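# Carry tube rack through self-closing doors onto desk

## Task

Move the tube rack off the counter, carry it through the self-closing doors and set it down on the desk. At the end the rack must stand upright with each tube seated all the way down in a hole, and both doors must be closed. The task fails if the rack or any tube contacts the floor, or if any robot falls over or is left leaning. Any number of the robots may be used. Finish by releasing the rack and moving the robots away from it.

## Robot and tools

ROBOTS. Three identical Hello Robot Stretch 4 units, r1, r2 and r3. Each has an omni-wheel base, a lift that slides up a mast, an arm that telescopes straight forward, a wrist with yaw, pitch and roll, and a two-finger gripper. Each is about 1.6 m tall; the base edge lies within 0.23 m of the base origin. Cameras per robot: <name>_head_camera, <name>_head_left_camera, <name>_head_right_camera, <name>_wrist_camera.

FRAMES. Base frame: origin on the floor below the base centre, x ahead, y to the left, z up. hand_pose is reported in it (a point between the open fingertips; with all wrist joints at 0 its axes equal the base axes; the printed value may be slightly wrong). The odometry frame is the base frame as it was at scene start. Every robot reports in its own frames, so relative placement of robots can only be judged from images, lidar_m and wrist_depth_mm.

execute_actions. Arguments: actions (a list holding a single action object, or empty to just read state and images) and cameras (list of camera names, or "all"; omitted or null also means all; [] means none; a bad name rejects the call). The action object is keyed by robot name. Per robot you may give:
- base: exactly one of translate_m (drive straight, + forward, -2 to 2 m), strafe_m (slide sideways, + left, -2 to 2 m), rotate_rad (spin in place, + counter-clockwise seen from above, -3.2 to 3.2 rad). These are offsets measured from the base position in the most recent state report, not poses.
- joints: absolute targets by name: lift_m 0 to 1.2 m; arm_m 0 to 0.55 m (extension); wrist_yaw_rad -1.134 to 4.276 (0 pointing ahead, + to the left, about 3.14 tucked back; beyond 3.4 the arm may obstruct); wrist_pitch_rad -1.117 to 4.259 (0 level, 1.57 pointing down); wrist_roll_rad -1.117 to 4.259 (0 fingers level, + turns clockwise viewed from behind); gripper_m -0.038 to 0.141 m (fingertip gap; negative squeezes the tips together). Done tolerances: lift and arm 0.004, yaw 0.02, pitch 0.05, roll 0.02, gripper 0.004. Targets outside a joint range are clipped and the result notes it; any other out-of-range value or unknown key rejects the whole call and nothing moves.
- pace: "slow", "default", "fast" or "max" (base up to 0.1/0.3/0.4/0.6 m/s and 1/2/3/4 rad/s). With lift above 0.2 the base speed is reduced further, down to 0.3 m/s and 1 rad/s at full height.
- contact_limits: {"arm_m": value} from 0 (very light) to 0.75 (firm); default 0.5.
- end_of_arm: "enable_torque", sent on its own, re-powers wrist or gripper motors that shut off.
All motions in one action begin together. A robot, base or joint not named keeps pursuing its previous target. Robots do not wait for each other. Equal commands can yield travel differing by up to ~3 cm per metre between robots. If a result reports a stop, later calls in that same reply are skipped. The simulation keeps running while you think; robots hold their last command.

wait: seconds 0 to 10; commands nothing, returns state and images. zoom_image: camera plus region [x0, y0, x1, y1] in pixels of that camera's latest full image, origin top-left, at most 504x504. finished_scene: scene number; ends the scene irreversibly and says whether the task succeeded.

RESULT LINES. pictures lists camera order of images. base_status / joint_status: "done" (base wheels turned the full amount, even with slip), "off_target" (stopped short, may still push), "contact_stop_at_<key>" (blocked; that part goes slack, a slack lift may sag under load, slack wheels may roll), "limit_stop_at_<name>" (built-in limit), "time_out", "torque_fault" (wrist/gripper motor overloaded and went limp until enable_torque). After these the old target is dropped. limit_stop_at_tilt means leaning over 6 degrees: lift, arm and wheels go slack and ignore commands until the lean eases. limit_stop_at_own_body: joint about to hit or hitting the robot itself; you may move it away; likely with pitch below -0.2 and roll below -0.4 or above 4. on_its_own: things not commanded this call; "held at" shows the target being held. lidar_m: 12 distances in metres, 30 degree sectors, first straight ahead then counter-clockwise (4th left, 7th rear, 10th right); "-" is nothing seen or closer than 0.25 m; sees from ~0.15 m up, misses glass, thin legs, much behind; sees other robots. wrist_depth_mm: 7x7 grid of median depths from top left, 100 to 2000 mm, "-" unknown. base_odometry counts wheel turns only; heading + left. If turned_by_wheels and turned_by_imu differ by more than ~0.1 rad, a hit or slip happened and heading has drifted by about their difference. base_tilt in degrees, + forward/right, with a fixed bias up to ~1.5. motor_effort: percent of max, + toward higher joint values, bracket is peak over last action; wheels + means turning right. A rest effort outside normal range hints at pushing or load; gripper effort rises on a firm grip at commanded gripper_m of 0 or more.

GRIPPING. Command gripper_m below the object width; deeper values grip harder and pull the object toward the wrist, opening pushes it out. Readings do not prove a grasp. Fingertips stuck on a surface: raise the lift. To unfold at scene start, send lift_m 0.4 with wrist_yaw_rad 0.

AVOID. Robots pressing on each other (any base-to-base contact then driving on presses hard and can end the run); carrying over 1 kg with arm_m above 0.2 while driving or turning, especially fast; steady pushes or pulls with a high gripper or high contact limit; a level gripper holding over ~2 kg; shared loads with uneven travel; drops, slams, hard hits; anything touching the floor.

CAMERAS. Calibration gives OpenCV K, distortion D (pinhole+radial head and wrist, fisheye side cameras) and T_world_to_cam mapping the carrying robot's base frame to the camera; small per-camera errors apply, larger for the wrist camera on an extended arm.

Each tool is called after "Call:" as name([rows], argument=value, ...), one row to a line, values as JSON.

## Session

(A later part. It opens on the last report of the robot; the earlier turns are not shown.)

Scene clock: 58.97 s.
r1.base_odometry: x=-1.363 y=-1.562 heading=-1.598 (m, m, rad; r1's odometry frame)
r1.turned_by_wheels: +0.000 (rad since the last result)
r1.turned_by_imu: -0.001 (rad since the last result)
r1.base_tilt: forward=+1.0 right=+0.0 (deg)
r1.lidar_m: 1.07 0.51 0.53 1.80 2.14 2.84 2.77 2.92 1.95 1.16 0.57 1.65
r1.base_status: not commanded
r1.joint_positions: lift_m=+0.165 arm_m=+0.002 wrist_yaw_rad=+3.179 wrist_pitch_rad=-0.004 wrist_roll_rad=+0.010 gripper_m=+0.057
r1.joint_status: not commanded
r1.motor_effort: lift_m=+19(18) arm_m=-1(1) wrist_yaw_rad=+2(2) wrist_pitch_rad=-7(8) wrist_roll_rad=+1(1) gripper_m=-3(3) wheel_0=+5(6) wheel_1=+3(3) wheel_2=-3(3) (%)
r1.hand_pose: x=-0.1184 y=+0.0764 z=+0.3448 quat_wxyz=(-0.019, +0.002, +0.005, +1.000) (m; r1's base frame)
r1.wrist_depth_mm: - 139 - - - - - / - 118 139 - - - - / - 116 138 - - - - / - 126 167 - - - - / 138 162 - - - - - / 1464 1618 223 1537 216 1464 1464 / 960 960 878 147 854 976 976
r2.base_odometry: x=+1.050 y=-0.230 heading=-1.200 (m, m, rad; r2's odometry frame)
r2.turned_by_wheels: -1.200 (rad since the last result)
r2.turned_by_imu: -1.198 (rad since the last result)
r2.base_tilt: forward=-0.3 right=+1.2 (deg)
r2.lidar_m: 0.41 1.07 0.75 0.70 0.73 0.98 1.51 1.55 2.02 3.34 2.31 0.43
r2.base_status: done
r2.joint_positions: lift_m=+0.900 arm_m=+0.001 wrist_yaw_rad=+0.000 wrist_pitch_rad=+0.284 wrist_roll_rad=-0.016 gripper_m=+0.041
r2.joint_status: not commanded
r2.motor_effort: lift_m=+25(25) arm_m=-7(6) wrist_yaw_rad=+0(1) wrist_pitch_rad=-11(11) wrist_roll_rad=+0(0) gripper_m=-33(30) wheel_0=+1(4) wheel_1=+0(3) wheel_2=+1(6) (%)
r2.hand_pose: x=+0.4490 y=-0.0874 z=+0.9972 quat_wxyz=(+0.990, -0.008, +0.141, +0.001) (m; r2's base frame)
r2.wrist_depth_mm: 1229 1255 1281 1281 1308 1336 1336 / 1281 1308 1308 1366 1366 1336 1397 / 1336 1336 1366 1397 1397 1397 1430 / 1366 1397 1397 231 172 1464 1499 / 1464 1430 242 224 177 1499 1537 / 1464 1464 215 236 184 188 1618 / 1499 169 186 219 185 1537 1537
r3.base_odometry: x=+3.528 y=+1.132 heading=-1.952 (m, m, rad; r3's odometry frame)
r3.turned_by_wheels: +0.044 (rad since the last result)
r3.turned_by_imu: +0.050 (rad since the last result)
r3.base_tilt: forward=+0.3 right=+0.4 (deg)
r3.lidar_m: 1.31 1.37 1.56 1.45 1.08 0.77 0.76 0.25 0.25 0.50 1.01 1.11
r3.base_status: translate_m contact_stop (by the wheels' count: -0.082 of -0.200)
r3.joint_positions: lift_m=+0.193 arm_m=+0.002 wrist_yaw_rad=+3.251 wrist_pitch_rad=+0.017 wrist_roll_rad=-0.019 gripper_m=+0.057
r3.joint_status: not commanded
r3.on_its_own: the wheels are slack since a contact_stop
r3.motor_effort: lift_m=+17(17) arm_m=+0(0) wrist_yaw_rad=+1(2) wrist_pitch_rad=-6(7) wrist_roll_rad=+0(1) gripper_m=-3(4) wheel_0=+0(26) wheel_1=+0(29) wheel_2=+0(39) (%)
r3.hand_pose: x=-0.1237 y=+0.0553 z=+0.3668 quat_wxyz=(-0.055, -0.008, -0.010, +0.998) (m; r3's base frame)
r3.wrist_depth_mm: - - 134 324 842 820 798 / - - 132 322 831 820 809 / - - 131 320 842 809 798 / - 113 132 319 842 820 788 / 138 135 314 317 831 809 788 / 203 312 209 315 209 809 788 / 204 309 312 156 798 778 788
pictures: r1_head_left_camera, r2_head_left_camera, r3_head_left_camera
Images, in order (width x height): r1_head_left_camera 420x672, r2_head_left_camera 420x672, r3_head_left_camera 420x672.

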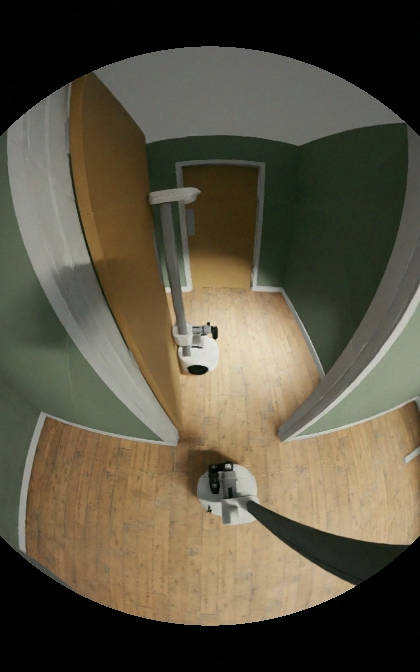

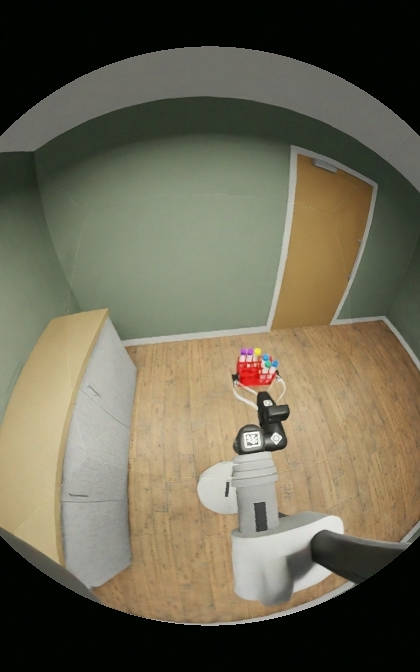

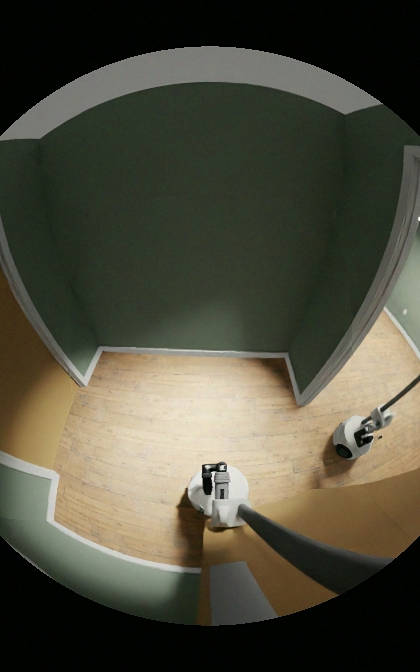

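Call:
execute_actions([
  {"r3":{"base":{"strafe_m":-0.02},"pace":"slow"},"r1":{"base":{"rotate_rad":-1.55}},"r2":{"base":{"strafe_m":-1.5}}},
], cameras=[])

Call:
execute_actions([
  {"r1":{"base":{"strafe_m":0.6}},"r2":{"base":{"rotate_rad":3.0},"pace":"slow"}},
], cameras=["r1_head_left_camera","r3_head_left_camera"])

Scene clock: 69.00 s.
r1.base_odometry: x=-1.363 y=-1.562 heading=+3.137 (m, m, rad; r1's odometry frame)
r1.turned_by_wheels: -1.549 (rad since the last result)
r1.turned_by_imu: -1.558 (rad since the last result)
r1.base_tilt: forward=+1.0 right=+0.0 (deg)
r1.lidar_m: 1.05 0.56 1.66 1.03 0.51 0.54 2.02 2.17 2.81 2.74 2.51 1.95
r1.base_status: done
r1.joint_positions: lift_m=+0.165 arm_m=+0.002 wrist_yaw_rad=+3.179 wrist_pitch_rad=-0.004 wrist_roll_rad=+0.010 gripper_m=+0.057
r1.joint_status: not commanded
r1.motor_effort: lift_m=+19(19) arm_m=-1(1) wrist_yaw_rad=+2(2) wrist_pitch_rad=-6(7) wrist_roll_rad=+1(1) gripper_m=-1(2) wheel_0=+6(10) wheel_1=+2(12) wheel_2=+4(10) (%)
r1.hand_pose: x=-0.1184 y=+0.0764 z=+0.3448 quat_wxyz=(-0.019, +0.002, +0.005, +1.000) (m; r1's base frame)
r1.wrist_depth_mm: - 139 - - 1921 750 480 / - 118 138 - 1863 759 477 / - 116 138 - 1921 768 484 / - 126 167 - - 778 480 / 137 161 - - - 778 480 / 1537 1661 223 1537 215 798 488 / 991 960 891 147 866 691 484
r2.base_odometry: x=-0.348 y=-0.774 heading=-1.199 (m, m, rad; r2's odometry frame)
r2.turned_by_wheels: +0.000 (rad since the last result)
r2.turned_by_imu: +0.001 (rad since the last result)
r2.base_tilt: forward=-0.3 right=+1.3 (deg)
r2.lidar_m: 0.41 1.72 2.26 2.21 2.20 1.53 1.41 1.46 1.89 1.84 1.89 1.85
r2.base_status: done
r2.joint_positions: lift_m=+0.900 arm_m=+0.001 wrist_yaw_rad=+0.000 wrist_pitch_rad=+0.284 wrist_roll_rad=-0.016 gripper_m=+0.041
r2.joint_status: not commanded
r2.motor_effort: lift_m=+25(25) arm_m=-6(7) wrist_yaw_rad=+0(0) wrist_pitch_rad=-10(10) wrist_roll_rad=+1(1) gripper_m=-29(30) wheel_0=+0(14) wheel_1=+2(10) wheel_2=+1(2) (%)
r2.hand_pose: x=+0.4490 y=-0.0874 z=+0.9972 quat_wxyz=(+0.990, -0.008, +0.141, +0.001) (m; r2's base frame)
r2.wrist_depth_mm: 1308 1336 1366 1397 1397 1464 1430 / 1397 1397 1430 1464 1430 1464 1499 / 1430 1464 1499 1499 1499 1537 1537 / 1499 1499 1537 232 171 1618 1618 / 1537 1537 243 224 177 1618 1661 / 1576 1618 213 235 184 187 1708 / 1576 169 186 219 184 193 1499
r3.base_odometry: x=+3.510 y=+1.138 heading=-1.955 (m, m, rad; r3's odometry frame)
r3.turned_by_wheels: -0.003 (rad since the last result)
r3.turned_by_imu: -0.003 (rad since the last result)
r3.base_tilt: forward=+0.2 right=+0.4 (deg)
r3.lidar_m: 1.31 1.34 1.59 1.46 1.03 0.26 0.74 0.25 0.25 0.52 1.00 1.05
r3.base_status: done
r3.joint_positions: lift_m=+0.193 arm_m=+0.002 wrist_yaw_rad=+3.251 wrist_pitch_rad=+0.017 wrist_roll_rad=-0.019 gripper_m=+0.057
r3.joint_status: not commanded
r3.on_its_own: the wheels are slack since a contact_stop
r3.motor_effort: lift_m=+18(18) arm_m=+0(0) wrist_yaw_rad=+1(1) wrist_pitch_rad=-6(6) wrist_roll_rad=-1(0) gripper_m=-4(4) wheel_0=+0(7) wheel_1=+0(36) wheel_2=+0(12) (%)
r3.hand_pose: x=-0.1237 y=+0.0553 z=+0.3668 quat_wxyz=(-0.055, -0.008, -0.010, +0.998) (m; r3's base frame)
r3.wrist_depth_mm: - - 134 324 842 831 809 / - - 132 322 831 820 809 / - - 131 322 831 809 798 / - 113 132 320 831 809 798 / 138 135 317 317 820 809 788 / 203 312 209 317 210 809 798 / 204 309 312 156 809 778 788
pictures: none
No camera images: the call's "cameras" was empty. Leave "cameras" out to get every camera's image.

Scene clock: 73.30 s.
r1.base_odometry: x=-1.366 y=-2.162 heading=+3.136 (m, m, rad; r1's odometry frame)
r1.turned_by_wheels: +0.000 (rad since the last result)
r1.turned_by_imu: -0.001 (rad since the last result)
r1.base_tilt: forward=+1.1 right=+0.0 (deg)
r1.lidar_m: 0.52 1.17 1.72 0.48 0.49 0.30 0.29 0.34 3.07 3.34 2.65 0.47
r1.base_status: done
r1.joint_positions: lift_m=+0.165 arm_m=+0.002 wrist_yaw_rad=+3.179 wrist_pitch_rad=-0.004 wrist_roll_rad=+0.010 gripper_m=+0.057
r1.joint_status: not commanded
r1.motor_effort: lift_m=+19(19) arm_m=-1(1) wrist_yaw_rad=+3(2) wrist_pitch_rad=-7(6) wrist_roll_rad=+1(1) gripper_m=-3(1) wheel_0=-3(10) wheel_1=+1(13) wheel_2=-1(4) (%)
r1.hand_pose: x=-0.1184 y=+0.0764 z=+0.3448 quat_wxyz=(-0.019, +0.002, +0.005, +1.000) (m; r1's base frame)
r1.wrist_depth_mm: - 140 439 439 449 455 455 / - 118 139 439 445 452 452 / - 116 138 439 445 449 452 / - 126 167 436 439 445 449 / 137 161 427 433 439 445 452 / 1397 466 223 430 216 439 442 / 904 459 424 147 433 442 445
r2.base_odometry: x=-0.348 y=-0.774 heading=+1.801 (m, m, rad; r2's odometry frame)
r2.turned_by_wheels: +3.000 (rad since the last result)
r2.turned_by_imu: +2.998 (rad since the last result)
r2.base_tilt: forward=-0.3 right=+1.2 (deg)
r2.lidar_m: 0.42 1.42 1.69 1.86 1.88 1.93 1.67 1.68 2.01 2.18 2.21 1.67
r2.base_status: done
r2.joint_positions: lift_m=+0.900 arm_m=+0.001 wrist_yaw_rad=+0.000 wrist_pitch_rad=+0.284 wrist_roll_rad=-0.016 gripper_m=+0.041
r2.joint_status: not commanded
r2.motor_effort: lift_m=+25(24) arm_m=-7(6) wrist_yaw_rad=+0(1) wrist_pitch_rad=-10(11) wrist_roll_rad=+2(1) gripper_m=-33(34) wheel_0=+0(1) wheel_1=+1(3) wheel_2=+0(3) (%)
r2.hand_pose: x=+0.4490 y=-0.0874 z=+0.9972 quat_wxyz=(+0.990, -0.008, +0.141, +0.001) (m; r2's base frame)
r2.wrist_depth_mm: 1060 1078 1138 1182 1229 1336 1366 / 1078 1098 1160 1205 1308 1336 1430 / 1098 1138 1182 1281 1308 1397 1464 / 1118 1160 1205 233 171 1464 1537 / 1160 1205 243 225 176 1464 1576 / 1229 1255 214 235 185 188 1661 / 1229 169 186 220 185 1499 1537
r3.base_odometry: x=+3.510 y=+1.138 heading=-1.955 (m, m, rad; r3's odometry frame)
r3.turned_by_wheels: +0.000 (rad since the last result)
r3.turned_by_imu: +0.000 (rad since the last result)
r3.base_tilt: forward=+0.3 right=+0.3 (deg)
r3.lidar_m: 1.30 1.38 1.60 1.46 1.07 0.25 0.72 0.25 0.25 0.47 0.45 1.03
r3.base_status: not commanded
r3.joint_positions: lift_m=+0.193 arm_m=+0.002 wrist_yaw_rad=+3.251 wrist_pitch_rad=+0.017 wrist_roll_rad=-0.019 gripper_m=+0.057
r3.joint_status: not commanded
r3.on_its_own: the wheels are slack since a contact_stop
r3.motor_effort: lift_m=+18(18) arm_m=+0(0) wrist_yaw_rad=+1(1) wrist_pitch_rad=-6(6) wrist_roll_rad=+1(1) gripper_m=-3(2) wheel_0=+0(0) wheel_1=+0(0) wheel_2=+0(0) (%)
r3.hand_pose: x=-0.1237 y=+0.0553 z=+0.3668 quat_wxyz=(-0.055, -0.008, -0.010, +0.998) (m; r3's base frame)
r3.wrist_depth_mm: - - 134 324 842 820 798 / - - 132 322 831 820 798 / - - 131 322 831 809 809 / - 114 132 320 820 809 788 / 138 135 315 317 820 820 788 / 203 310 209 317 209 809 788 / 204 309 310 155 798 778 788
pictures: r1_head_left_camera, r3_head_left_camera
Images, in order (width x height): r1_head_left_camera 420x672, r3_head_left_camera 420x672.

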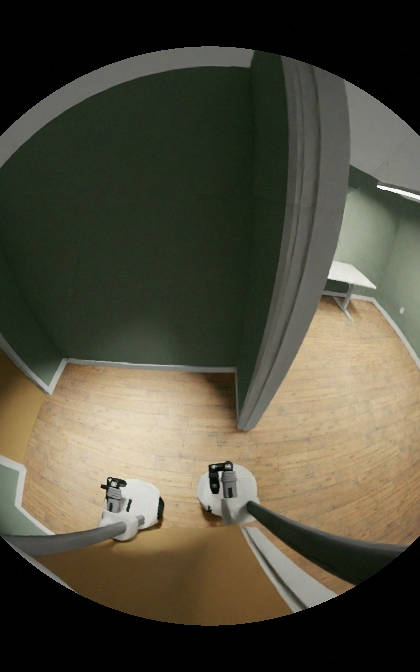

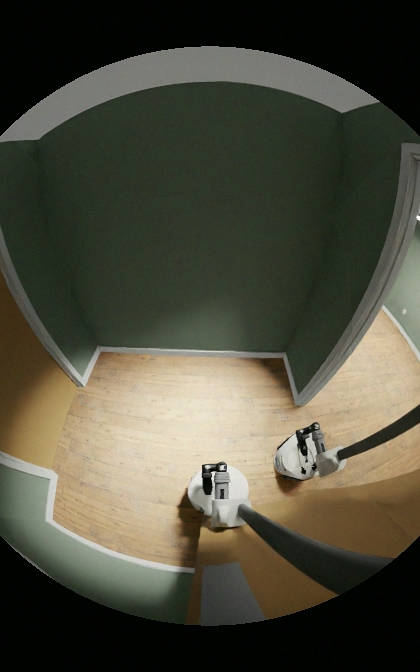

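Call:
execute_actions([
  {"r3":{"base":{"strafe_m":0.7}}},
], cameras=[])

Call:
execute_actions([
  {"r3":{"base":{"translate_m":0.4}},"r1":{"base":{"strafe_m":0.45},"pace":"slow"}},
], cameras=[])

Call:
execute_actions([
  {"r3":{"base":{"rotate_rad":3.05}},"r1":{"base":{"translate_m":-0.08},"pace":"slow"}},
], cameras=["r1_head_left_camera","r3_head_right_camera"])

Scene clock: 79.63 s.
r1.base_odometry: x=-1.366 y=-2.162 heading=+3.136 (m, m, rad; r1's odometry frame)
r1.turned_by_wheels: +0.000 (rad since the last result)
r1.turned_by_imu: -0.002 (rad since the last result)
r1.base_tilt: forward=+1.1 right=+0.0 (deg)
r1.lidar_m: 0.53 1.18 1.77 0.27 0.25 - 0.25 0.32 3.09 3.33 2.63 0.48
r1.base_status: not commanded
r1.joint_positions: lift_m=+0.165 arm_m=+0.002 wrist_yaw_rad=+3.179 wrist_pitch_rad=-0.004 wrist_roll_rad=+0.010 gripper_m=+0.057
r1.joint_status: not commanded
r1.motor_effort: lift_m=+19(18) arm_m=-1(1) wrist_yaw_rad=+2(1) wrist_pitch_rad=-6(9) wrist_roll_rad=+1(0) gripper_m=-2(3) wheel_0=-3(3) wheel_1=+1(1) wheel_2=+0(0) (%)
r1.hand_pose: x=-0.1184 y=+0.0764 z=+0.3448 quat_wxyz=(-0.019, +0.002, +0.005, +1.000) (m; r1's base frame)
r1.wrist_depth_mm: - 139 347 319 276 243 223 / - 118 138 315 277 242 222 / - 116 138 317 274 242 220 / - 126 168 317 274 241 220 / 137 161 359 315 273 242 220 / 1366 455 224 315 216 240 220 / 917 455 349 147 267 233 220
r2.base_odometry: x=-0.348 y=-0.774 heading=+1.801 (m, m, rad; r2's odometry frame)
r2.turned_by_wheels: +0.000 (rad since the last result)
r2.turned_by_imu: +0.001 (rad since the last result)
r2.base_tilt: forward=-0.4 right=+1.2 (deg)
r2.lidar_m: 0.42 1.42 1.70 1.87 1.87 1.94 1.68 1.68 2.00 2.17 2.20 1.67
r2.base_status: not commanded
r2.joint_positions: lift_m=+0.900 arm_m=+0.001 wrist_yaw_rad=+0.000 wrist_pitch_rad=+0.284 wrist_roll_rad=-0.016 gripper_m=+0.041
r2.joint_status: not commanded
r2.motor_effort: lift_m=+25(25) arm_m=-7(7) wrist_yaw_rad=+0(0) wrist_pitch_rad=-10(10) wrist_roll_rad=+1(2) gripper_m=-31(32) wheel_0=+0(0) wheel_1=+0(0) wheel_2=+0(0) (%)
r2.hand_pose: x=+0.4490 y=-0.0874 z=+0.9972 quat_wxyz=(+0.990, -0.008, +0.141, +0.001) (m; r2's base frame)
r2.wrist_depth_mm: 1042 1078 1118 1182 1229 1281 1366 / 1060 1098 1160 1229 1281 1366 1430 / 1118 1138 1182 1255 1308 1430 1464 / 1138 1182 1229 231 172 1430 1576 / 1160 1205 244 225 176 1464 1618 / 1205 1229 214 235 183 187 1618 / 1255 169 186 220 185 193 1537
r3.base_odometry: x=+4.158 y=+0.875 heading=-1.955 (m, m, rad; r3's odometry frame)
r3.turned_by_wheels: +0.000 (rad since the last result)
r3.turned_by_imu: +0.002 (rad since the last result)
r3.base_tilt: forward=+0.3 right=+0.3 (deg)
r3.lidar_m: 1.31 1.09 0.85 0.79 0.78 0.74 0.73 0.76 1.06 0.73 0.74 1.36
r3.base_status: done
r3.joint_positions: lift_m=+0.193 arm_m=+0.002 wrist_yaw_rad=+3.251 wrist_pitch_rad=+0.017 wrist_roll_rad=-0.019 gripper_m=+0.057
r3.joint_status: not commanded
r3.motor_effort: lift_m=+18(18) arm_m=+0(0) wrist_yaw_rad=+1(0) wrist_pitch_rad=-6(6) wrist_roll_rad=+0(0) gripper_m=-3(5) wheel_0=-4(16) wheel_1=+3(12) wheel_2=+1(1) (%)
r3.hand_pose: x=-0.1237 y=+0.0553 z=+0.3668 quat_wxyz=(-0.055, -0.008, -0.010, +0.998) (m; r3's base frame)
r3.wrist_depth_mm: - - 134 854 831 820 798 / - - 131 866 831 809 788 / - - 131 842 831 820 788 / - 114 132 831 820 809 798 / 138 135 854 842 831 809 788 / 202 878 209 842 209 798 788 / 205 878 842 155 798 788 768
pictures: none
No camera images: the call's "cameras" was empty. Leave "cameras" out to get every camera's image.

Scene clock: 84.37 s.
r1.base_odometry: x=-1.382 y=-2.531 heading=-3.134 (m, m, rad; r1's odometry frame)
r1.turned_by_wheels: +0.013 (rad since the last result)
r1.turned_by_imu: +0.534 (rad since the last result)
r1.base_tilt: forward=+1.1 right=+0.0 (deg)
r1.lidar_m: 1.33 1.00 1.05 0.30 0.25 - 0.25 0.28 3.51 2.78 0.66 1.21
r1.base_status: strafe_m contact_stop (by the wheels' count: +0.368 of +0.450)
r1.joint_positions: lift_m=+0.165 arm_m=+0.002 wrist_yaw_rad=+3.179 wrist_pitch_rad=-0.004 wrist_roll_rad=+0.010 gripper_m=+0.057
r1.joint_status: not commanded
r1.on_its_own: the wheels are slack since a contact_stop
r1.motor_effort: lift_m=+19(19) arm_m=-1(1) wrist_yaw_rad=+2(2) wrist_pitch_rad=-6(8) wrist_roll_rad=+0(1) gripper_m=-3(2) wheel_0=+0(36) wheel_1=+0(20) wheel_2=+0(35) (%)
r1.hand_pose: x=-0.1184 y=+0.0764 z=+0.3448 quat_wxyz=(-0.019, +0.002, +0.005, +1.000) (m; r1's base frame)
r1.wrist_depth_mm: - 139 329 304 272 245 228 / - 118 139 306 272 245 227 / - 116 138 303 270 244 225 / - 126 167 303 268 245 226 / 137 162 334 301 270 243 226 / 1537 394 224 300 216 244 225 / 976 389 327 147 264 236 225
r2.base_odometry: x=-0.348 y=-0.774 heading=+1.801 (m, m, rad; r2's odometry frame)
r2.turned_by_wheels: +0.000 (rad since the last result)
r2.turned_by_imu: +0.001 (rad since the last result)
r2.base_tilt: forward=-0.3 right=+1.2 (deg)
r2.lidar_m: 0.42 1.43 1.71 1.86 1.87 1.94 1.68 1.69 2.01 2.19 2.21 1.67
r2.base_status: not commanded
r2.joint_positions: lift_m=+0.900 arm_m=+0.001 wrist_yaw_rad=+0.000 wrist_pitch_rad=+0.284 wrist_roll_rad=-0.016 gripper_m=+0.041
r2.joint_status: not commanded
r2.motor_effort: lift_m=+25(24) arm_m=-7(7) wrist_yaw_rad=+0(0) wrist_pitch_rad=-11(10) wrist_roll_rad=+2(0) gripper_m=-30(32) wheel_0=+0(0) wheel_1=+0(1) wheel_2=+0(0) (%)
r2.hand_pose: x=+0.4490 y=-0.0874 z=+0.9972 quat_wxyz=(+0.990, -0.008, +0.141, +0.001) (m; r2's base frame)
r2.wrist_depth_mm: 1042 1098 1138 1205 1255 1308 1336 / 1078 1138 1182 1229 1255 1336 1430 / 1118 1160 1182 1255 1336 1430 1430 / 1138 1182 1205 232 171 1397 1499 / 1182 1229 243 225 176 1464 1618 / 1205 1255 214 235 184 187 1708 / 1229 169 186 220 185 193 1499
r3.base_odometry: x=+4.009 y=+0.505 heading=-1.955 (m, m, rad; r3's odometry frame)
r3.turned_by_wheels: +0.000 (rad since the last result)
r3.turned_by_imu: -0.001 (rad since the last result)
r3.base_tilt: forward=+0.3 right=+0.4 (deg)
r3.lidar_m: 0.90 0.94 0.82 0.82 0.85 1.07 1.14 0.84 0.85 0.99 1.33 0.96
r3.base_status: done
r3.joint_positions: lift_m=+0.193 arm_m=+0.002 wrist_yaw_rad=+3.251 wrist_pitch_rad=+0.017 wrist_roll_rad=-0.019 gripper_m=+0.057
r3.joint_status: not commanded
r3.motor_effort: lift_m=+18(18) arm_m=+0(0) wrist_yaw_rad=+1(1) wrist_pitch_rad=-6(6) wrist_roll_rad=-2(1) gripper_m=-4(5) wheel_0=+6(9) wheel_1=+2(8) wheel_2=-2(10) (%)
r3.hand_pose: x=-0.1237 y=+0.0553 z=+0.3668 quat_wxyz=(-0.055, -0.008, -0.010, +0.998) (m; r3's base frame)
r3.wrist_depth_mm: - - 134 1255 1229 1182 1138 / - - 132 1255 1205 1182 1160 / - - 131 1229 1205 1205 1160 / - 113 132 1229 1205 1182 1160 / 138 135 1255 1255 1229 1160 1160 / 203 1281 210 1229 210 1160 1138 / 204 1025 960 156 946 904 976
pictures: none
No camera images: the call's "cameras" was empty. Leave "cameras" out to get every camera's image.

not run: a stop came earlier in this reply.

Call:
execute_actions([
  {"r3":{"base":{"rotate_rad":3.05}},"r1":{"base":{"rotate_rad":-0.53},"pace":"slow"}},
], cameras=["r1_head_left_camera","r3_head_right_camera"])

Scene clock: 89.63 s.
r1.base_odometry: x=-1.389 y=-2.527 heading=+2.810 (m, m, rad; r1's odometry frame)
r1.turned_by_wheels: -0.339 (rad since the last result)
r1.turned_by_imu: -0.341 (rad since the last result)
r1.base_tilt: forward=+1.1 right=+0.0 (deg)
r1.lidar_m: 1.23 1.45 1.01 0.52 0.25 0.25 - 0.25 0.46 3.52 0.73 0.66
r1.base_status: rotate_rad contact_stop (by the wheels' count: -0.339 of -0.530)
r1.joint_positions: lift_m=+0.165 arm_m=+0.002 wrist_yaw_rad=+3.180 wrist_pitch_rad=-0.004 wrist_roll_rad=+0.010 gripper_m=+0.057
r1.joint_status: not commanded
r1.on_its_own: the wheels are slack since a contact_stop
r1.motor_effort: lift_m=+19(19) arm_m=-1(1) wrist_yaw_rad=+2(2) wrist_pitch_rad=-6(6) wrist_roll_rad=+1(1) gripper_m=-2(3) wheel_0=+0(11) wheel_1=+0(24) wheel_2=+0(36) (%)
r1.hand_pose: x=-0.1184 y=+0.0764 z=+0.3448 quat_wxyz=(-0.019, +0.002, +0.005, +1.000) (m; r1's base frame)
r1.wrist_depth_mm: - 139 324 315 306 293 289 / - 117 138 317 304 294 286 / - 115 138 314 303 294 285 / - 126 167 312 301 291 282 / 138 161 320 312 300 290 282 / 343 334 224 310 216 289 283 / 340 332 317 147 297 287 281
r2.base_odometry: x=-0.348 y=-0.774 heading=+1.801 (m, m, rad; r2's odometry frame)
r2.turned_by_wheels: +0.000 (rad since the last result)
r2.turned_by_imu: +0.001 (rad since the last result)
r2.base_tilt: forward=-0.3 right=+1.2 (deg)
r2.lidar_m: 0.40 1.41 1.69 1.87 1.86 1.93 1.68 1.68 2.03 2.19 2.21 1.66
r2.base_status: not commanded
r2.joint_positions: lift_m=+0.900 arm_m=+0.001 wrist_yaw_rad=+0.000 wrist_pitch_rad=+0.284 wrist_roll_rad=-0.016 gripper_m=+0.041
r2.joint_status: not commanded
r2.motor_effort: lift_m=+25(24) arm_m=-7(7) wrist_yaw_rad=+0(0) wrist_pitch_rad=-10(11) wrist_roll_rad=+0(0) gripper_m=-33(32) wheel_0=+0(0) wheel_1=+0(0) wheel_2=+1(0) (%)
r2.hand_pose: x=+0.4490 y=-0.0874 z=+0.9972 quat_wxyz=(+0.990, -0.008, +0.141, +0.001) (m; r2's base frame)
r2.wrist_depth_mm: 1042 1078 1118 1182 1281 1308 1366 / 1060 1118 1160 1229 1281 1336 1397 / 1078 1160 1205 1255 1308 1397 1499 / 1118 1182 1205 232 171 1430 1537 / 1182 1205 243 225 176 1499 1576 / 1205 1255 214 236 184 187 1661 / 1182 170 185 220 185 192 1537
r3.base_odometry: x=+4.009 y=+0.505 heading=+1.094 (m, m, rad; r3's odometry frame)
r3.turned_by_wheels: +3.049 (rad since the last result)
r3.turned_by_imu: +3.089 (rad since the last result)
r3.base_tilt: forward=+0.3 right=+0.3 (deg)
r3.lidar_m: 1.12 1.16 0.82 1.00 1.42 0.99 0.91 0.93 0.84 0.81 0.84 0.96
r3.base_status: done
r3.joint_positions: lift_m=+0.193 arm_m=+0.002 wrist_yaw_rad=+3.251 wrist_pitch_rad=+0.017 wrist_roll_rad=-0.019 gripper_m=+0.057
r3.joint_status: not commanded
r3.motor_effort: lift_m=+18(18) arm_m=+0(0) wrist_yaw_rad=+0(0) wrist_pitch_rad=-6(6) wrist_roll_rad=+0(1) gripper_m=-3(4) wheel_0=-7(12) wheel_1=-3(11) wheel_2=-4(16) (%)
r3.hand_pose: x=-0.1237 y=+0.0553 z=+0.3668 quat_wxyz=(-0.055, -0.008, -0.010, +0.998) (m; r3's base frame)
r3.wrist_depth_mm: - - 134 1042 1025 1025 1008 / - - 132 1025 1025 1025 1025 / - - 131 1008 1025 1025 1008 / - 114 132 1042 1008 1008 1008 / 138 135 1025 1008 1025 1008 1008 / 203 1042 209 1008 210 1008 1008 / 205 1008 976 156 917 917 976
pictures: r1_head_left_camera, r3_head_right_camera
Images, in order (width x height): r1_head_left_camera 420x672, r3_head_right_camera 420x672.

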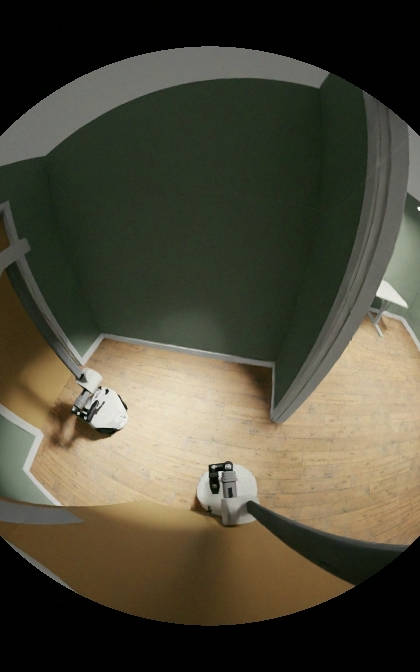

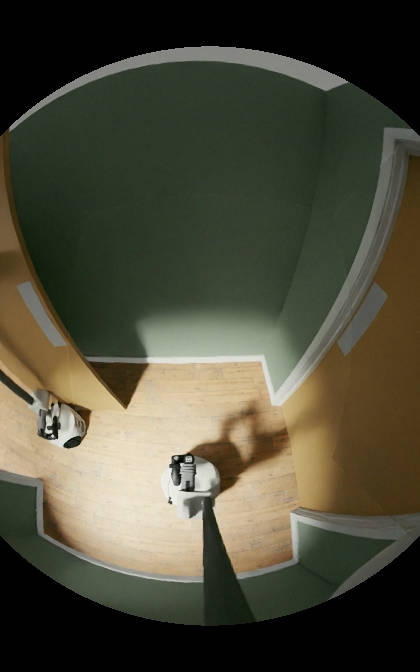

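Call:
execute_actions([
  {"r3":{"base":{"translate_m":0.24}},"r1":{"base":{"strafe_m":0.28},"pace":"slow"}},
], cameras=[])

Call:
execute_actions([
  {"r3":{"base":{"strafe_m":-0.55}}},
], cameras=["r1_head_left_camera","r3_head_right_camera"])

Call:
execute_actions([
  {"r3":{"base":{"strafe_m":-0.75},"pace":"slow"}},
], cameras=["r2_head_left_camera","r3_head_right_camera"])

Scene clock: 94.80 s.
r1.base_odometry: x=-1.421 y=-2.592 heading=+2.815 (m, m, rad; r1's odometry frame)
r1.turned_by_wheels: +0.005 (rad since the last result)
r1.turned_by_imu: +0.003 (rad since the last result)
r1.base_tilt: forward=+1.1 right=-0.1 (deg)
r1.lidar_m: 1.23 1.47 0.91 0.51 0.25 0.25 - 0.25 0.31 3.59 0.73 0.70
r1.base_status: strafe_m contact_stop (by the wheels' count: +0.071 of +0.280)
r1.joint_positions: lift_m=+0.165 arm_m=+0.002 wrist_yaw_rad=+3.180 wrist_pitch_rad=-0.004 wrist_roll_rad=+0.010 gripper_m=+0.057
r1.joint_status: not commanded
r1.on_its_own: the wheels are slack since a contact_stop
r1.motor_effort: lift_m=+18(19) arm_m=-1(1) wrist_yaw_rad=+2(2) wrist_pitch_rad=-7(5) wrist_roll_rad=+1(1) gripper_m=-2(3) wheel_0=+0(34) wheel_1=+0(20) wheel_2=+0(35) (%)
r1.hand_pose: x=-0.1184 y=+0.0764 z=+0.3448 quat_wxyz=(-0.019, +0.002, +0.005, +1.000) (m; r1's base frame)
r1.wrist_depth_mm: - 139 324 317 304 297 286 / - 118 139 315 304 294 286 / - 116 138 314 303 291 283 / - 126 167 314 303 291 283 / 137 162 322 310 301 289 285 / 345 336 223 310 216 290 282 / 340 332 317 147 297 287 281
r2.base_odometry: x=-0.348 y=-0.774 heading=+1.801 (m, m, rad; r2's odometry frame)
r2.turned_by_wheels: +0.000 (rad since the last result)
r2.turned_by_imu: +0.001 (rad since the last result)
r2.base_tilt: forward=-0.3 right=+1.2 (deg)
r2.lidar_m: 0.42 1.41 1.70 1.86 1.87 1.93 1.69 1.69 2.01 2.19 2.20 1.67
r2.base_status: not commanded
r2.joint_positions: lift_m=+0.900 arm_m=+0.001 wrist_yaw_rad=+0.000 wrist_pitch_rad=+0.284 wrist_roll_rad=-0.016 gripper_m=+0.041
r2.joint_status: not commanded
r2.motor_effort: lift_m=+24(25) arm_m=-6(6) wrist_yaw_rad=+0(0) wrist_pitch_rad=-11(11) wrist_roll_rad=+0(2) gripper_m=-32(32) wheel_0=+0(0) wheel_1=+1(0) wheel_2=+1(0) (%)
r2.hand_pose: x=+0.4490 y=-0.0874 z=+0.9972 quat_wxyz=(+0.990, -0.008, +0.141, +0.001) (m; r2's base frame)
r2.wrist_depth_mm: 1042 1078 1118 1182 1229 1308 1366 / 1078 1138 1160 1182 1281 1336 1430 / 1118 1160 1182 1255 1308 1430 1464 / 1138 1182 1229 232 172 1430 1537 / 1138 1205 243 225 176 1537 1576 / 1182 1229 214 235 184 187 1618 / 1205 169 185 220 185 192 1464
r3.base_odometry: x=+4.119 y=+0.718 heading=+1.095 (m, m, rad; r3's odometry frame)
r3.turned_by_wheels: +0.000 (rad since the last result)
r3.turned_by_imu: -0.001 (rad since the last result)
r3.base_tilt: forward=+0.3 right=+0.4 (deg)
r3.lidar_m: 0.88 0.91 0.70 0.90 1.55 1.24 1.14 1.12 0.85 0.79 0.81 0.95
r3.base_status: done
r3.joint_positions: lift_m=+0.193 arm_m=+0.002 wrist_yaw_rad=+3.251 wrist_pitch_rad=+0.017 wrist_roll_rad=-0.019 gripper_m=+0.057
r3.joint_status: not commanded
r3.motor_effort: lift_m=+18(17) arm_m=+0(0) wrist_yaw_rad=+1(1) wrist_pitch_rad=-6(6) wrist_roll_rad=-1(0) gripper_m=-2(5) wheel_0=+5(10) wheel_1=+4(10) wheel_2=-4(14) (%)
r3.hand_pose: x=-0.1237 y=+0.0553 z=+0.3668 quat_wxyz=(-0.055, -0.008, -0.010, +0.998) (m; r3's base frame)
r3.wrist_depth_mm: - - 134 1281 1281 1255 1229 / - - 132 1281 1255 1281 1255 / - - 131 1255 1255 1255 1229 / - 113 132 1255 1255 1205 1229 / 138 135 1255 1255 1255 1229 1229 / 202 1255 209 1255 210 1229 1205 / 204 1060 960 156 946 931 991
pictures: none
No camera images: the call's "cameras" was empty. Leave "cameras" out to get every camera's image.

not run: a stop came earlier in this reply.

not run: a stop came earlier in this reply.

Call:
execute_actions([
  {"r3":{"base":{"strafe_m":-0.53}},"r1":{"base":{"rotate_rad":-0.35}}},
], cameras=[])

Call:
execute_actions([
  {"r3":{"base":{"strafe_m":-0.75},"pace":"slow"},"r1":{"base":{"strafe_m":0.25},"pace":"slow"}},
], cameras=["r1_head_left_camera","r2_head_left_camera","r3_head_right_camera"])

Scene clock: 100.30 s.
r1.base_odometry: x=-1.421 y=-2.592 heading=+2.466 (m, m, rad; r1's odometry frame)
r1.turned_by_wheels: -0.349 (rad since the last result)
r1.turned_by_imu: -0.352 (rad since the last result)
r1.base_tilt: forward=+1.0 right=+0.0 (deg)
r1.lidar_m: 1.04 1.28 1.68 1.43 0.37 0.25 - 0.27 0.25 3.58 3.24 0.71
r1.base_status: done
r1.joint_positions: lift_m=+0.165 arm_m=+0.002 wrist_yaw_rad=+3.180 wrist_pitch_rad=-0.004 wrist_roll_rad=+0.010 gripper_m=+0.057
r1.joint_status: not commanded
r1.motor_effort: lift_m=+19(19) arm_m=-1(1) wrist_yaw_rad=+2(2) wrist_pitch_rad=-7(7) wrist_roll_rad=+0(1) gripper_m=-3(1) wheel_0=+5(6) wheel_1=+1(12) wheel_2=+8(11) (%)
r1.hand_pose: x=-0.1184 y=+0.0764 z=+0.3448 quat_wxyz=(-0.019, +0.002, +0.005, +1.000) (m; r1's base frame)
r1.wrist_depth_mm: - 139 330 345 355 370 392 / - 117 139 342 355 373 389 / - 116 138 340 353 373 387 / - 126 167 338 351 368 382 / 137 162 324 336 353 366 382 / 300 309 224 332 216 362 379 / 297 306 317 147 342 362 375
r2.base_odometry: x=-0.348 y=-0.774 heading=+1.801 (m, m, rad; r2's odometry frame)
r2.turned_by_wheels: +0.000 (rad since the last result)
r2.turned_by_imu: +0.001 (rad since the last result)
r2.base_tilt: forward=-0.3 right=+1.2 (deg)
r2.lidar_m: 0.42 1.43 1.71 1.87 1.88 1.92 1.68 1.69 2.01 2.18 2.20 1.67
r2.base_status: not commanded
r2.joint_positions: lift_m=+0.900 arm_m=+0.001 wrist_yaw_rad=+0.000 wrist_pitch_rad=+0.284 wrist_roll_rad=-0.016 gripper_m=+0.041
r2.joint_status: not commanded
r2.motor_effort: lift_m=+25(25) arm_m=-7(7) wrist_yaw_rad=+0(0) wrist_pitch_rad=-10(11) wrist_roll_rad=+2(0) gripper_m=-36(29) wheel_0=+0(0) wheel_1=+0(1) wheel_2=+0(0) (%)
r2.hand_pose: x=+0.4490 y=-0.0874 z=+0.9972 quat_wxyz=(+0.990, -0.008, +0.141, +0.001) (m; r2's base frame)
r2.wrist_depth_mm: 1042 1060 1138 1160 1229 1308 1430 / 1060 1118 1182 1229 1255 1336 1430 / 1118 1138 1205 1229 1281 1430 1464 / 1118 1182 1205 233 172 1430 1499 / 1160 1205 243 225 177 1499 1576 / 1205 1229 215 235 184 188 1618 / 1255 170 186 218 184 193 1499
r3.base_odometry: x=+4.590 y=+0.475 heading=+1.095 (m, m, rad; r3's odometry frame)
r3.turned_by_wheels: +0.000 (rad since the last result)
r3.turned_by_imu: -0.003 (rad since the last result)
r3.base_tilt: forward=+0.4 right=+0.3 (deg)
r3.lidar_m: 0.66 0.94 1.20 1.21 1.75 1.19 1.12 0.42 0.30 0.26 0.28 0.36
r3.base_status: done
r3.joint_positions: lift_m=+0.193 arm_m=+0.002 wrist_yaw_rad=+3.251 wrist_pitch_rad=+0.017 wrist_roll_rad=-0.019 gripper_m=+0.057
r3.joint_status: not commanded
r3.motor_effort: lift_m=+18(18) arm_m=+0(0) wrist_yaw_rad=+1(1) wrist_pitch_rad=-6(6) wrist_roll_rad=-1(0) gripper_m=-4(4) wheel_0=+4(11) wheel_1=-2(9) wheel_2=+0(5) (%)
r3.hand_pose: x=-0.1237 y=+0.0553 z=+0.3668 quat_wxyz=(-0.055, -0.008, -0.010, +0.998) (m; r3's base frame)
r3.wrist_depth_mm: - - 134 1229 1229 1229 1229 / - - 132 1229 1229 1205 1205 / - - 131 1205 1205 1205 1229 / - 113 132 1229 1229 1229 1205 / 138 135 991 1205 1205 1205 1182 / 203 699 209 1205 209 1182 1182 / 204 676 904 156 946 917 976
pictures: none
No camera images: the call's "cameras" was empty. Leave "cameras" out to get every camera's image.

Scene clock: 108.93 s.
r1.base_odometry: x=-1.577 y=-2.787 heading=+2.466 (m, m, rad; r1's odometry frame)
r1.turned_by_wheels: +0.000 (rad since the last result)
r1.turned_by_imu: -0.003 (rad since the last result)
r1.base_tilt: forward=+1.0 right=-0.1 (deg)
r1.lidar_m: 1.22 1.25 1.64 1.65 0.33 0.25 - 0.25 0.25 0.56 3.24 0.83
r1.base_status: done
r1.joint_positions: lift_m=+0.165 arm_m=+0.002 wrist_yaw_rad=+3.180 wrist_pitch_rad=-0.004 wrist_roll_rad=+0.010 gripper_m=+0.057
r1.joint_status: not commanded
r1.motor_effort: lift_m=+19(19) arm_m=-1(1) wrist_yaw_rad=+2(2) wrist_pitch_rad=-6(9) wrist_roll_rad=+1(1) gripper_m=-2(2) wheel_0=-8(8) wheel_1=+4(6) wheel_2=+1(6) (%)
r1.hand_pose: x=-0.1184 y=+0.0764 z=+0.3448 quat_wxyz=(-0.019, +0.002, +0.005, +1.000) (m; r1's base frame)
r1.wrist_depth_mm: - 139 327 338 343 353 1025 / - 118 139 334 342 345 1008 / - 116 138 330 338 345 1008 / - 126 167 332 340 347 976 / 137 162 322 330 334 345 1008 / 306 315 224 327 216 342 1008 / 306 310 317 147 332 342 946
r2.base_odometry: x=-0.348 y=-0.774 heading=+1.801 (m, m, rad; r2's odometry frame)
r2.turned_by_wheels: +0.000 (rad since the last result)
r2.turned_by_imu: +0.001 (rad since the last result)
r2.base_tilt: forward=-0.3 right=+1.2 (deg)
r2.lidar_m: 0.43 1.41 1.68 1.86 1.88 1.94 1.10 0.82 2.00 2.19 2.21 1.67
r2.base_status: not commanded
r2.joint_positions: lift_m=+0.900 arm_m=+0.001 wrist_yaw_rad=+0.000 wrist_pitch_rad=+0.284 wrist_roll_rad=-0.016 gripper_m=+0.041
r2.joint_status: not commanded
r2.motor_effort: lift_m=+25(24) arm_m=-7(7) wrist_yaw_rad=+0(0) wrist_pitch_rad=-10(11) wrist_roll_rad=+1(1) gripper_m=-35(35) wheel_0=+0(0) wheel_1=+0(0) wheel_2=+0(0) (%)
r2.hand_pose: x=+0.4490 y=-0.0874 z=+0.9972 quat_wxyz=(+0.990, -0.008, +0.141, +0.001) (m; r2's base frame)
r2.wrist_depth_mm: 1042 1098 1118 1182 1229 1308 1366 / 1078 1118 1160 1205 1281 1336 1397 / 1098 1160 1205 1255 1308 1366 1464 / 1138 1182 1205 232 172 1430 1499 / 1160 1229 243 224 176 1499 1576 / 1205 1255 214 235 184 188 1618 / 1229 169 186 220 184 193 1537
r3.base_odometry: x=+5.256 y=+0.132 heading=+1.095 (m, m, rad; r3's odometry frame)
r3.turned_by_wheels: +0.000 (rad since the last result)
r3.turned_by_imu: -0.005 (rad since the last result)
r3.base_tilt: forward=+0.3 right=+0.3 (deg)
r3.lidar_m: 2.00 0.59 0.61 1.90 1.68 0.33 0.25 - 0.25 0.25 1.12 2.13
r3.base_status: done
r3.joint_positions: lift_m=+0.193 arm_m=+0.002 wrist_yaw_rad=+3.251 wrist_pitch_rad=+0.017 wrist_roll_rad=-0.019 gripper_m=+0.057
r3.joint_status: not commanded
r3.motor_effort: lift_m=+17(18) arm_m=+0(0) wrist_yaw_rad=+2(2) wrist_pitch_rad=-6(6) wrist_roll_rad=+1(0) gripper_m=-4(5) wheel_0=+6(23) wheel_1=-13(23) wheel_2=+5(6) (%)
r3.hand_pose: x=-0.1237 y=+0.0553 z=+0.3668 quat_wxyz=(-0.055, -0.008, -0.010, +0.998) (m; r3's base frame)
r3.wrist_depth_mm: - - 134 402 469 564 647 / - - 132 399 466 554 654 / - - 131 397 459 554 647 / - 114 132 394 455 544 647 / 138 135 340 392 452 539 640 / 203 306 209 389 210 535 634 / 205 298 334 156 436 530 634
pictures: r1_head_left_camera, r2_head_left_camera, r3_head_right_camera
Images, in order (width x height): r1_head_left_camera 420x672, r2_head_left_camera 420x672, r3_head_right_camera 420x672.

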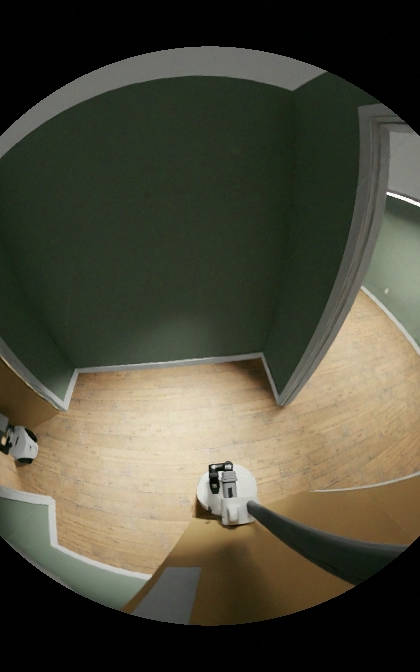

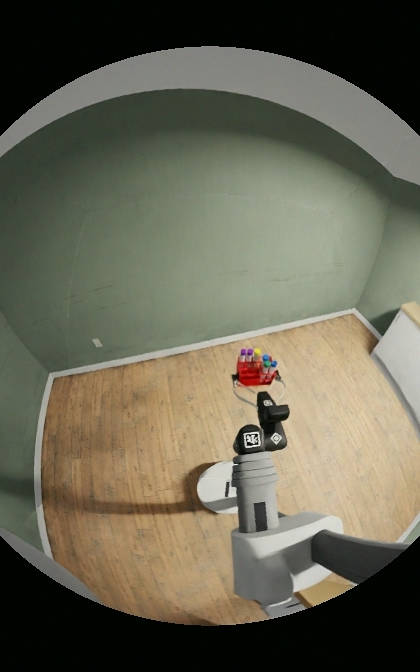

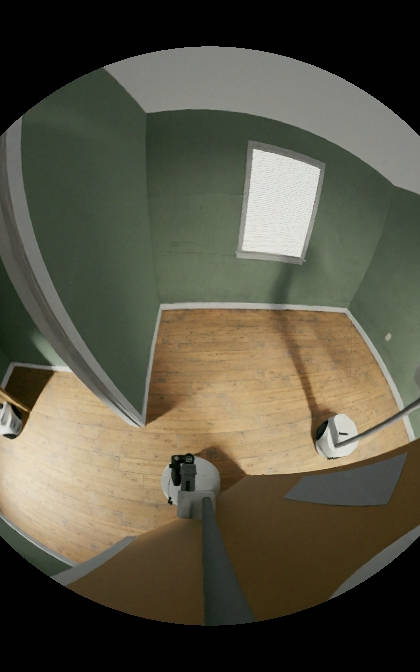

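Call:
execute_actions([
  {"r2":{"base":{"rotate_rad":0.195},"pace":"slow"},"r1":{"base":{"translate_m":-0.12},"pace":"slow"},"r3":{"base":{"translate_m":-0.1},"pace":"slow"}},
], cameras=[])

Call:
execute_actions([
  {"r2":{"base":{"strafe_m":0.6}},"r3":{"base":{"strafe_m":-0.22},"pace":"slow"}},
], cameras=[])

Call:
execute_actions([
  {"r2":{"base":{"translate_m":-1.0}},"r3":{"base":{"translate_m":-0.3},"pace":"slow"}},
], cameras=["r1_head_left_camera","r2_head_right_camera","r3_head_right_camera"])

Scene clock: 114.57 s.
r1.base_odometry: x=-1.511 y=-2.842 heading=+2.481 (m, m, rad; r1's odometry frame)
r1.turned_by_wheels: +0.015 (rad since the last result)
r1.turned_by_imu: +0.046 (rad since the last result)
r1.base_tilt: forward=+1.1 right=+0.0 (deg)
r1.lidar_m: 1.28 1.35 1.78 1.61 1.14 0.25 - 0.25 0.25 0.50 1.01 0.90
r1.base_status: translate_m contact_stop (by the wheels' count: -0.086 of -0.120)
r1.joint_positions: lift_m=+0.165 arm_m=+0.002 wrist_yaw_rad=+3.180 wrist_pitch_rad=-0.004 wrist_roll_rad=+0.010 gripper_m=+0.057
r1.joint_status: not commanded
r1.on_its_own: the wheels are slack since a contact_stop
r1.motor_effort: lift_m=+19(19) arm_m=+0(1) wrist_yaw_rad=+1(0) wrist_pitch_rad=-7(7) wrist_roll_rad=+0(1) gripper_m=-3(2) wheel_0=+1(23) wheel_1=+0(38) wheel_2=+0(36) (%)
r1.hand_pose: x=-0.1185 y=+0.0764 z=+0.3448 quat_wxyz=(-0.019, +0.002, +0.005, +1.000) (m; r1's base frame)
r1.wrist_depth_mm: - 139 329 342 353 366 917 / - 118 139 338 351 366 917 / - 116 138 336 347 362 904 / - 126 167 336 349 364 904 / 137 161 324 334 345 362 917 / 301 312 224 332 216 355 891 / 300 307 315 147 338 353 891
r2.base_odometry: x=-0.348 y=-0.774 heading=+1.995 (m, m, rad; r2's odometry frame)
r2.turned_by_wheels: +0.194 (rad since the last result)
r2.turned_by_imu: +0.195 (rad since the last result)
r2.base_tilt: forward=-0.4 right=+1.2 (deg)
r2.lidar_m: 0.42 1.47 1.96 1.86 1.95 1.79 1.11 0.81 2.29 2.17 2.08 0.40
r2.base_status: done
r2.joint_positions: lift_m=+0.900 arm_m=+0.001 wrist_yaw_rad=+0.000 wrist_pitch_rad=+0.284 wrist_roll_rad=-0.016 gripper_m=+0.041
r2.joint_status: not commanded
r2.motor_effort: lift_m=+25(24) arm_m=-7(7) wrist_yaw_rad=+0(0) wrist_pitch_rad=-11(10) wrist_roll_rad=+2(1) gripper_m=-33(32) wheel_0=-2(1) wheel_1=-2(5) wheel_2=-2(3) (%)
r2.hand_pose: x=+0.4490 y=-0.0874 z=+0.9972 quat_wxyz=(+0.990, -0.008, +0.141, +0.001) (m; r2's base frame)
r2.wrist_depth_mm: 1138 1118 1138 1160 1138 1118 1160 / 1138 1138 1182 1182 1182 1182 1182 / 1182 1205 1205 1205 1229 1205 1205 / 1255 1229 1205 233 171 1255 1281 / 1281 1308 243 225 176 1308 1281 / 1366 1308 215 236 183 188 1336 / 1366 170 185 219 184 194 1397
r3.base_odometry: x=+5.210 y=+0.044 heading=+1.095 (m, m, rad; r3's odometry frame)
r3.turned_by_wheels: +0.000 (rad since the last result)
r3.turned_by_imu: +0.001 (rad since the last result)
r3.base_tilt: forward=+0.3 right=+0.3 (deg)
r3.lidar_m: 2.11 0.67 0.74 1.93 1.51 0.29 0.25 - 0.25 0.29 1.12 2.22
r3.base_status: done
r3.joint_positions: lift_m=+0.193 arm_m=+0.002 wrist_yaw_rad=+3.251 wrist_pitch_rad=+0.017 wrist_roll_rad=-0.019 gripper_m=+0.057
r3.joint_status: not commanded
r3.motor_effort: lift_m=+18(17) arm_m=+0(0) wrist_yaw_rad=+1(1) wrist_pitch_rad=-6(6) wrist_roll_rad=+0(2) gripper_m=-2(3) wheel_0=-6(10) wheel_1=-8(12) wheel_2=+15(17) (%)
r3.hand_pose: x=-0.1237 y=+0.0553 z=+0.3668 quat_wxyz=(-0.055, -0.008, -0.010, +0.998) (m; r3's base frame)
r3.wrist_depth_mm: - - 134 373 410 462 544 / - - 132 368 407 455 539 / - - 131 366 407 455 512 / - 113 132 366 402 452 504 / 138 135 327 362 399 449 500 / 202 301 208 359 209 445 500 / 205 296 322 155 389 442 496
pictures: none
No camera images: the call's "cameras" was empty. Leave "cameras" out to get every camera's image.

not run: a stop came earlier in this reply.

not run: a stop came earlier in this reply.

Call:
execute_actions([
  {"r2":{"base":{"strafe_m":0.6}},"r3":{"base":{"strafe_m":-0.25},"pace":"slow"},"r1":{"base":{"translate_m":0.003},"pace":"slow"}},
], cameras=[])

Call:
execute_actions([
  {"r2":{"base":{"translate_m":-1.0}},"r3":{"base":{"translate_m":-0.25},"pace":"slow"}},
], cameras=["r1_head_left_camera","r2_head_right_camera","r3_head_right_camera"])

Scene clock: 122.07 s.
r1.base_odometry: x=-1.513 y=-2.841 heading=+2.481 (m, m, rad; r1's odometry frame)
r1.turned_by_wheels: +0.000 (rad since the last result)
r1.turned_by_imu: -0.002 (rad since the last result)
r1.base_tilt: forward=+1.1 right=+0.0 (deg)
r1.lidar_m: 1.26 1.33 1.77 1.58 1.14 0.25 - 0.25 0.25 0.50 1.01 0.90
r1.base_status: done
r1.joint_positions: lift_m=+0.165 arm_m=+0.002 wrist_yaw_rad=+3.180 wrist_pitch_rad=-0.004 wrist_roll_rad=+0.010 gripper_m=+0.057
r1.joint_status: not commanded
r1.motor_effort: lift_m=+18(19) arm_m=+0(0) wrist_yaw_rad=+1(1) wrist_pitch_rad=-8(8) wrist_roll_rad=+1(1) gripper_m=-1(2) wheel_0=+6(11) wheel_1=+2(5) wheel_2=-4(7) (%)
r1.hand_pose: x=-0.1185 y=+0.0764 z=+0.3448 quat_wxyz=(-0.019, +0.002, +0.005, +1.000) (m; r1's base frame)
r1.wrist_depth_mm: - 139 329 342 355 366 917 / - 117 139 338 351 364 917 / - 116 138 338 347 362 891 / - 126 167 334 347 359 917 / 137 161 322 332 343 359 904 / 301 312 224 332 216 353 891 / 301 307 317 147 338 353 878
r2.base_odometry: x=-0.895 y=-1.021 heading=+1.995 (m, m, rad; r2's odometry frame)
r2.turned_by_wheels: +0.000 (rad since the last result)
r2.turned_by_imu: +0.002 (rad since the last result)
r2.base_tilt: forward=-0.3 right=+1.2 (deg)
r2.lidar_m: 0.41 1.45 1.36 1.24 1.32 1.79 1.68 1.15 1.21 2.80 2.05 1.51
r2.base_status: done
r2.joint_positions: lift_m=+0.900 arm_m=+0.001 wrist_yaw_rad=+0.000 wrist_pitch_rad=+0.284 wrist_roll_rad=-0.016 gripper_m=+0.041
r2.joint_status: not commanded
r2.motor_effort: lift_m=+25(25) arm_m=-7(7) wrist_yaw_rad=+0(1) wrist_pitch_rad=-11(11) wrist_roll_rad=+1(1) gripper_m=-33(32) wheel_0=+0(11) wheel_1=-1(8) wheel_2=+0(5) (%)
r2.hand_pose: x=+0.4490 y=-0.0874 z=+0.9972 quat_wxyz=(+0.990, -0.008, +0.141, +0.001) (m; r2's base frame)
r2.wrist_depth_mm: 1138 1138 1118 1118 1138 1098 1118 / 1138 1160 1160 1160 1138 1182 1160 / 1205 1182 1205 1160 1205 1205 1182 / 1229 1229 1205 233 172 1255 1229 / 1255 1255 244 224 176 1255 1308 / 1366 1281 214 236 185 188 1336 / 1366 169 186 220 185 1397 1397
r3.base_odometry: x=+5.432 y=-0.071 heading=+1.095 (m, m, rad; r3's odometry frame)
r3.turned_by_wheels: +0.000 (rad since the last result)
r3.turned_by_imu: -0.002 (rad since the last result)
r3.base_tilt: forward=+0.3 right=+0.3 (deg)
r3.lidar_m: 2.12 0.99 0.86 2.19 0.47 0.25 0.25 - 0.25 2.46 1.14 1.15
r3.base_status: done
r3.joint_positions: lift_m=+0.193 arm_m=+0.002 wrist_yaw_rad=+3.251 wrist_pitch_rad=+0.017 wrist_roll_rad=-0.019 gripper_m=+0.057
r3.joint_status: not commanded
r3.motor_effort: lift_m=+18(18) arm_m=+0(0) wrist_yaw_rad=+1(1) wrist_pitch_rad=-6(6) wrist_roll_rad=+0(0) gripper_m=-3(4) wheel_0=+5(11) wheel_1=-10(16) wheel_2=+1(10) (%)
r3.hand_pose: x=-0.1237 y=+0.0553 z=+0.3668 quat_wxyz=(-0.055, -0.008, -0.010, +0.998) (m; r3's base frame)
r3.wrist_depth_mm: - - 134 343 364 392 413 / - - 132 342 364 389 410 / - - 131 342 359 384 410 / - 114 132 338 359 384 404 / 138 135 317 336 357 379 404 / 203 298 209 336 209 377 399 / 204 296 310 156 349 375 399
pictures: none
No camera images: the call's "cameras" was empty. Leave "cameras" out to get every camera's image.

Scene clock: 126.87 s.
r1.base_odometry: x=-1.513 y=-2.841 heading=+2.481 (m, m, rad; r1's odometry frame)
r1.turned_by_wheels: +0.000 (rad since the last result)
r1.turned_by_imu: -0.002 (rad since the last result)
r1.base_tilt: forward=+1.1 right=+0.0 (deg)
r1.lidar_m: 1.26 1.33 1.77 1.58 1.13 0.25 - 0.25 0.25 0.51 1.01 0.90
r1.base_status: not commanded
r1.joint_positions: lift_m=+0.165 arm_m=+0.002 wrist_yaw_rad=+3.180 wrist_pitch_rad=-0.004 wrist_roll_rad=+0.010 gripper_m=+0.057
r1.joint_status: not commanded
r1.motor_effort: lift_m=+19(19) arm_m=+0(0) wrist_yaw_rad=+1(2) wrist_pitch_rad=-7(4) wrist_roll_rad=+1(1) gripper_m=-3(2) wheel_0=+6(6) wheel_1=+3(2) wheel_2=-4(4) (%)
r1.hand_pose: x=-0.1185 y=+0.0764 z=+0.3448 quat_wxyz=(-0.019, +0.002, +0.005, +1.000) (m; r1's base frame)
r1.wrist_depth_mm: - 139 327 340 351 364 917 / - 117 138 338 351 364 904 / - 116 138 336 349 362 904 / - 126 167 338 345 359 904 / 137 161 322 336 343 357 917 / 301 310 223 332 216 355 891 / 298 309 315 147 338 355 878
r2.base_odometry: x=-0.483 y=-1.933 heading=+1.995 (m, m, rad; r2's odometry frame)
r2.turned_by_wheels: +0.000 (rad since the last result)
r2.turned_by_imu: +0.003 (rad since the last result)
r2.base_tilt: forward=-0.3 right=+1.2 (deg)
r2.lidar_m: 0.40 1.86 1.30 1.26 1.03 0.72 0.70 0.72 1.33 0.89 2.91 0.43
r2.base_status: done
r2.joint_positions: lift_m=+0.900 arm_m=+0.001 wrist_yaw_rad=+0.000 wrist_pitch_rad=+0.284 wrist_roll_rad=-0.016 gripper_m=+0.041
r2.joint_status: not commanded
r2.motor_effort: lift_m=+24(25) arm_m=-6(7) wrist_yaw_rad=+0(1) wrist_pitch_rad=-11(11) wrist_roll_rad=+2(2) gripper_m=-32(34) wheel_0=+0(8) wheel_1=+1(5) wheel_2=-1(9) (%)
r2.hand_pose: x=+0.4490 y=-0.0874 z=+0.9972 quat_wxyz=(+0.990, -0.008, +0.141, +0.001) (m; r2's base frame)
r2.wrist_depth_mm: - - - - - - - / - - - - - - - / 1983 - - - - - - / - - - 232 172 - - / 1983 - 244 224 176 - - / 1983 - 215 235 184 188 - / 1756 169 186 219 185 1576 1499
r3.base_odometry: x=+5.318 y=-0.293 heading=+1.094 (m, m, rad; r3's odometry frame)
r3.turned_by_wheels: -0.001 (rad since the last result)
r3.turned_by_imu: +0.001 (rad since the last result)
r3.base_tilt: forward=+0.3 right=+0.3 (deg)
r3.lidar_m: 0.90 1.00 1.10 2.22 0.28 0.25 - 0.25 0.27 2.48 2.54 1.00
r3.base_status: done
r3.joint_positions: lift_m=+0.193 arm_m=+0.002 wrist_yaw_rad=+3.251 wrist_pitch_rad=+0.017 wrist_roll_rad=-0.019 gripper_m=+0.057
r3.joint_status: not commanded
r3.motor_effort: lift_m=+17(18) arm_m=+0(0) wrist_yaw_rad=+1(1) wrist_pitch_rad=-6(6) wrist_roll_rad=+0(2) gripper_m=-5(4) wheel_0=-8(12) wheel_1=-8(9) wheel_2=+9(20) (%)
r3.hand_pose: x=-0.1237 y=+0.0553 z=+0.3668 quat_wxyz=(-0.055, -0.008, -0.010, +0.998) (m; r3's base frame)
r3.wrist_depth_mm: - - 134 315 306 297 290 / - - 132 315 306 296 289 / - - 131 309 304 294 287 / - 113 132 307 303 294 287 / 138 135 319 310 301 294 286 / 203 329 209 309 210 291 285 / 204 329 314 156 297 286 283
pictures: r1_head_left_camera, r2_head_right_camera, r3_head_right_camera
Images, in order (width x height): r1_head_left_camera 420x672, r2_head_right_camera 420x672, r3_head_right_camera 420x672.

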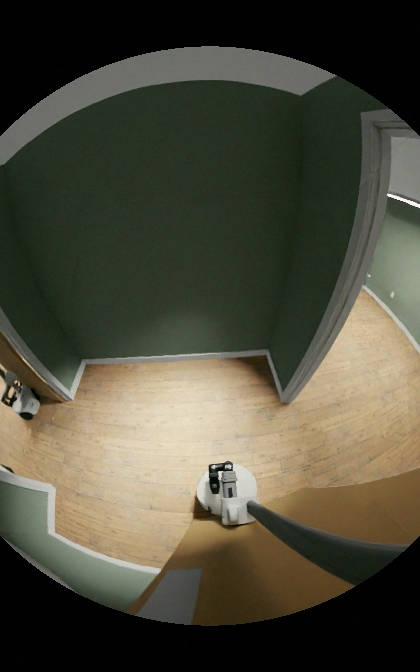

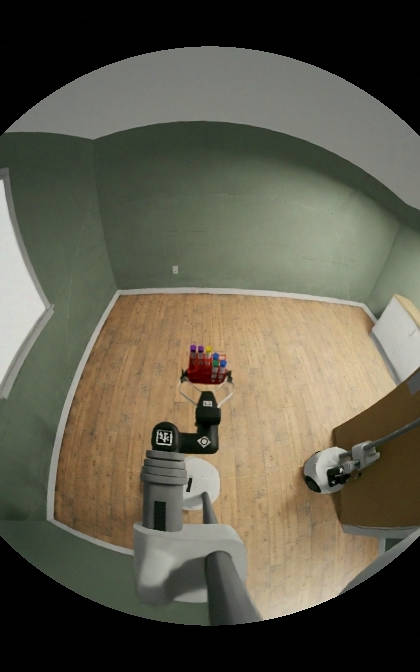

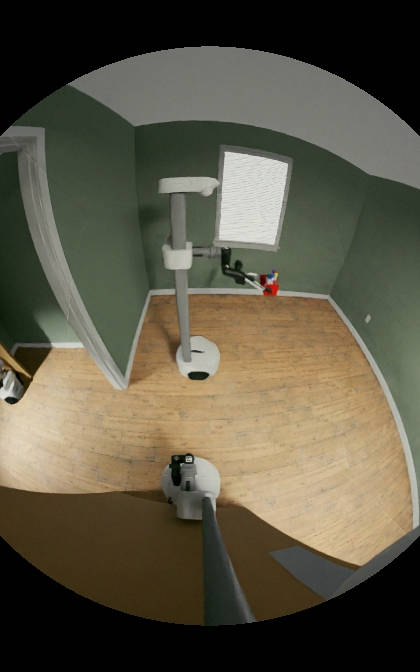

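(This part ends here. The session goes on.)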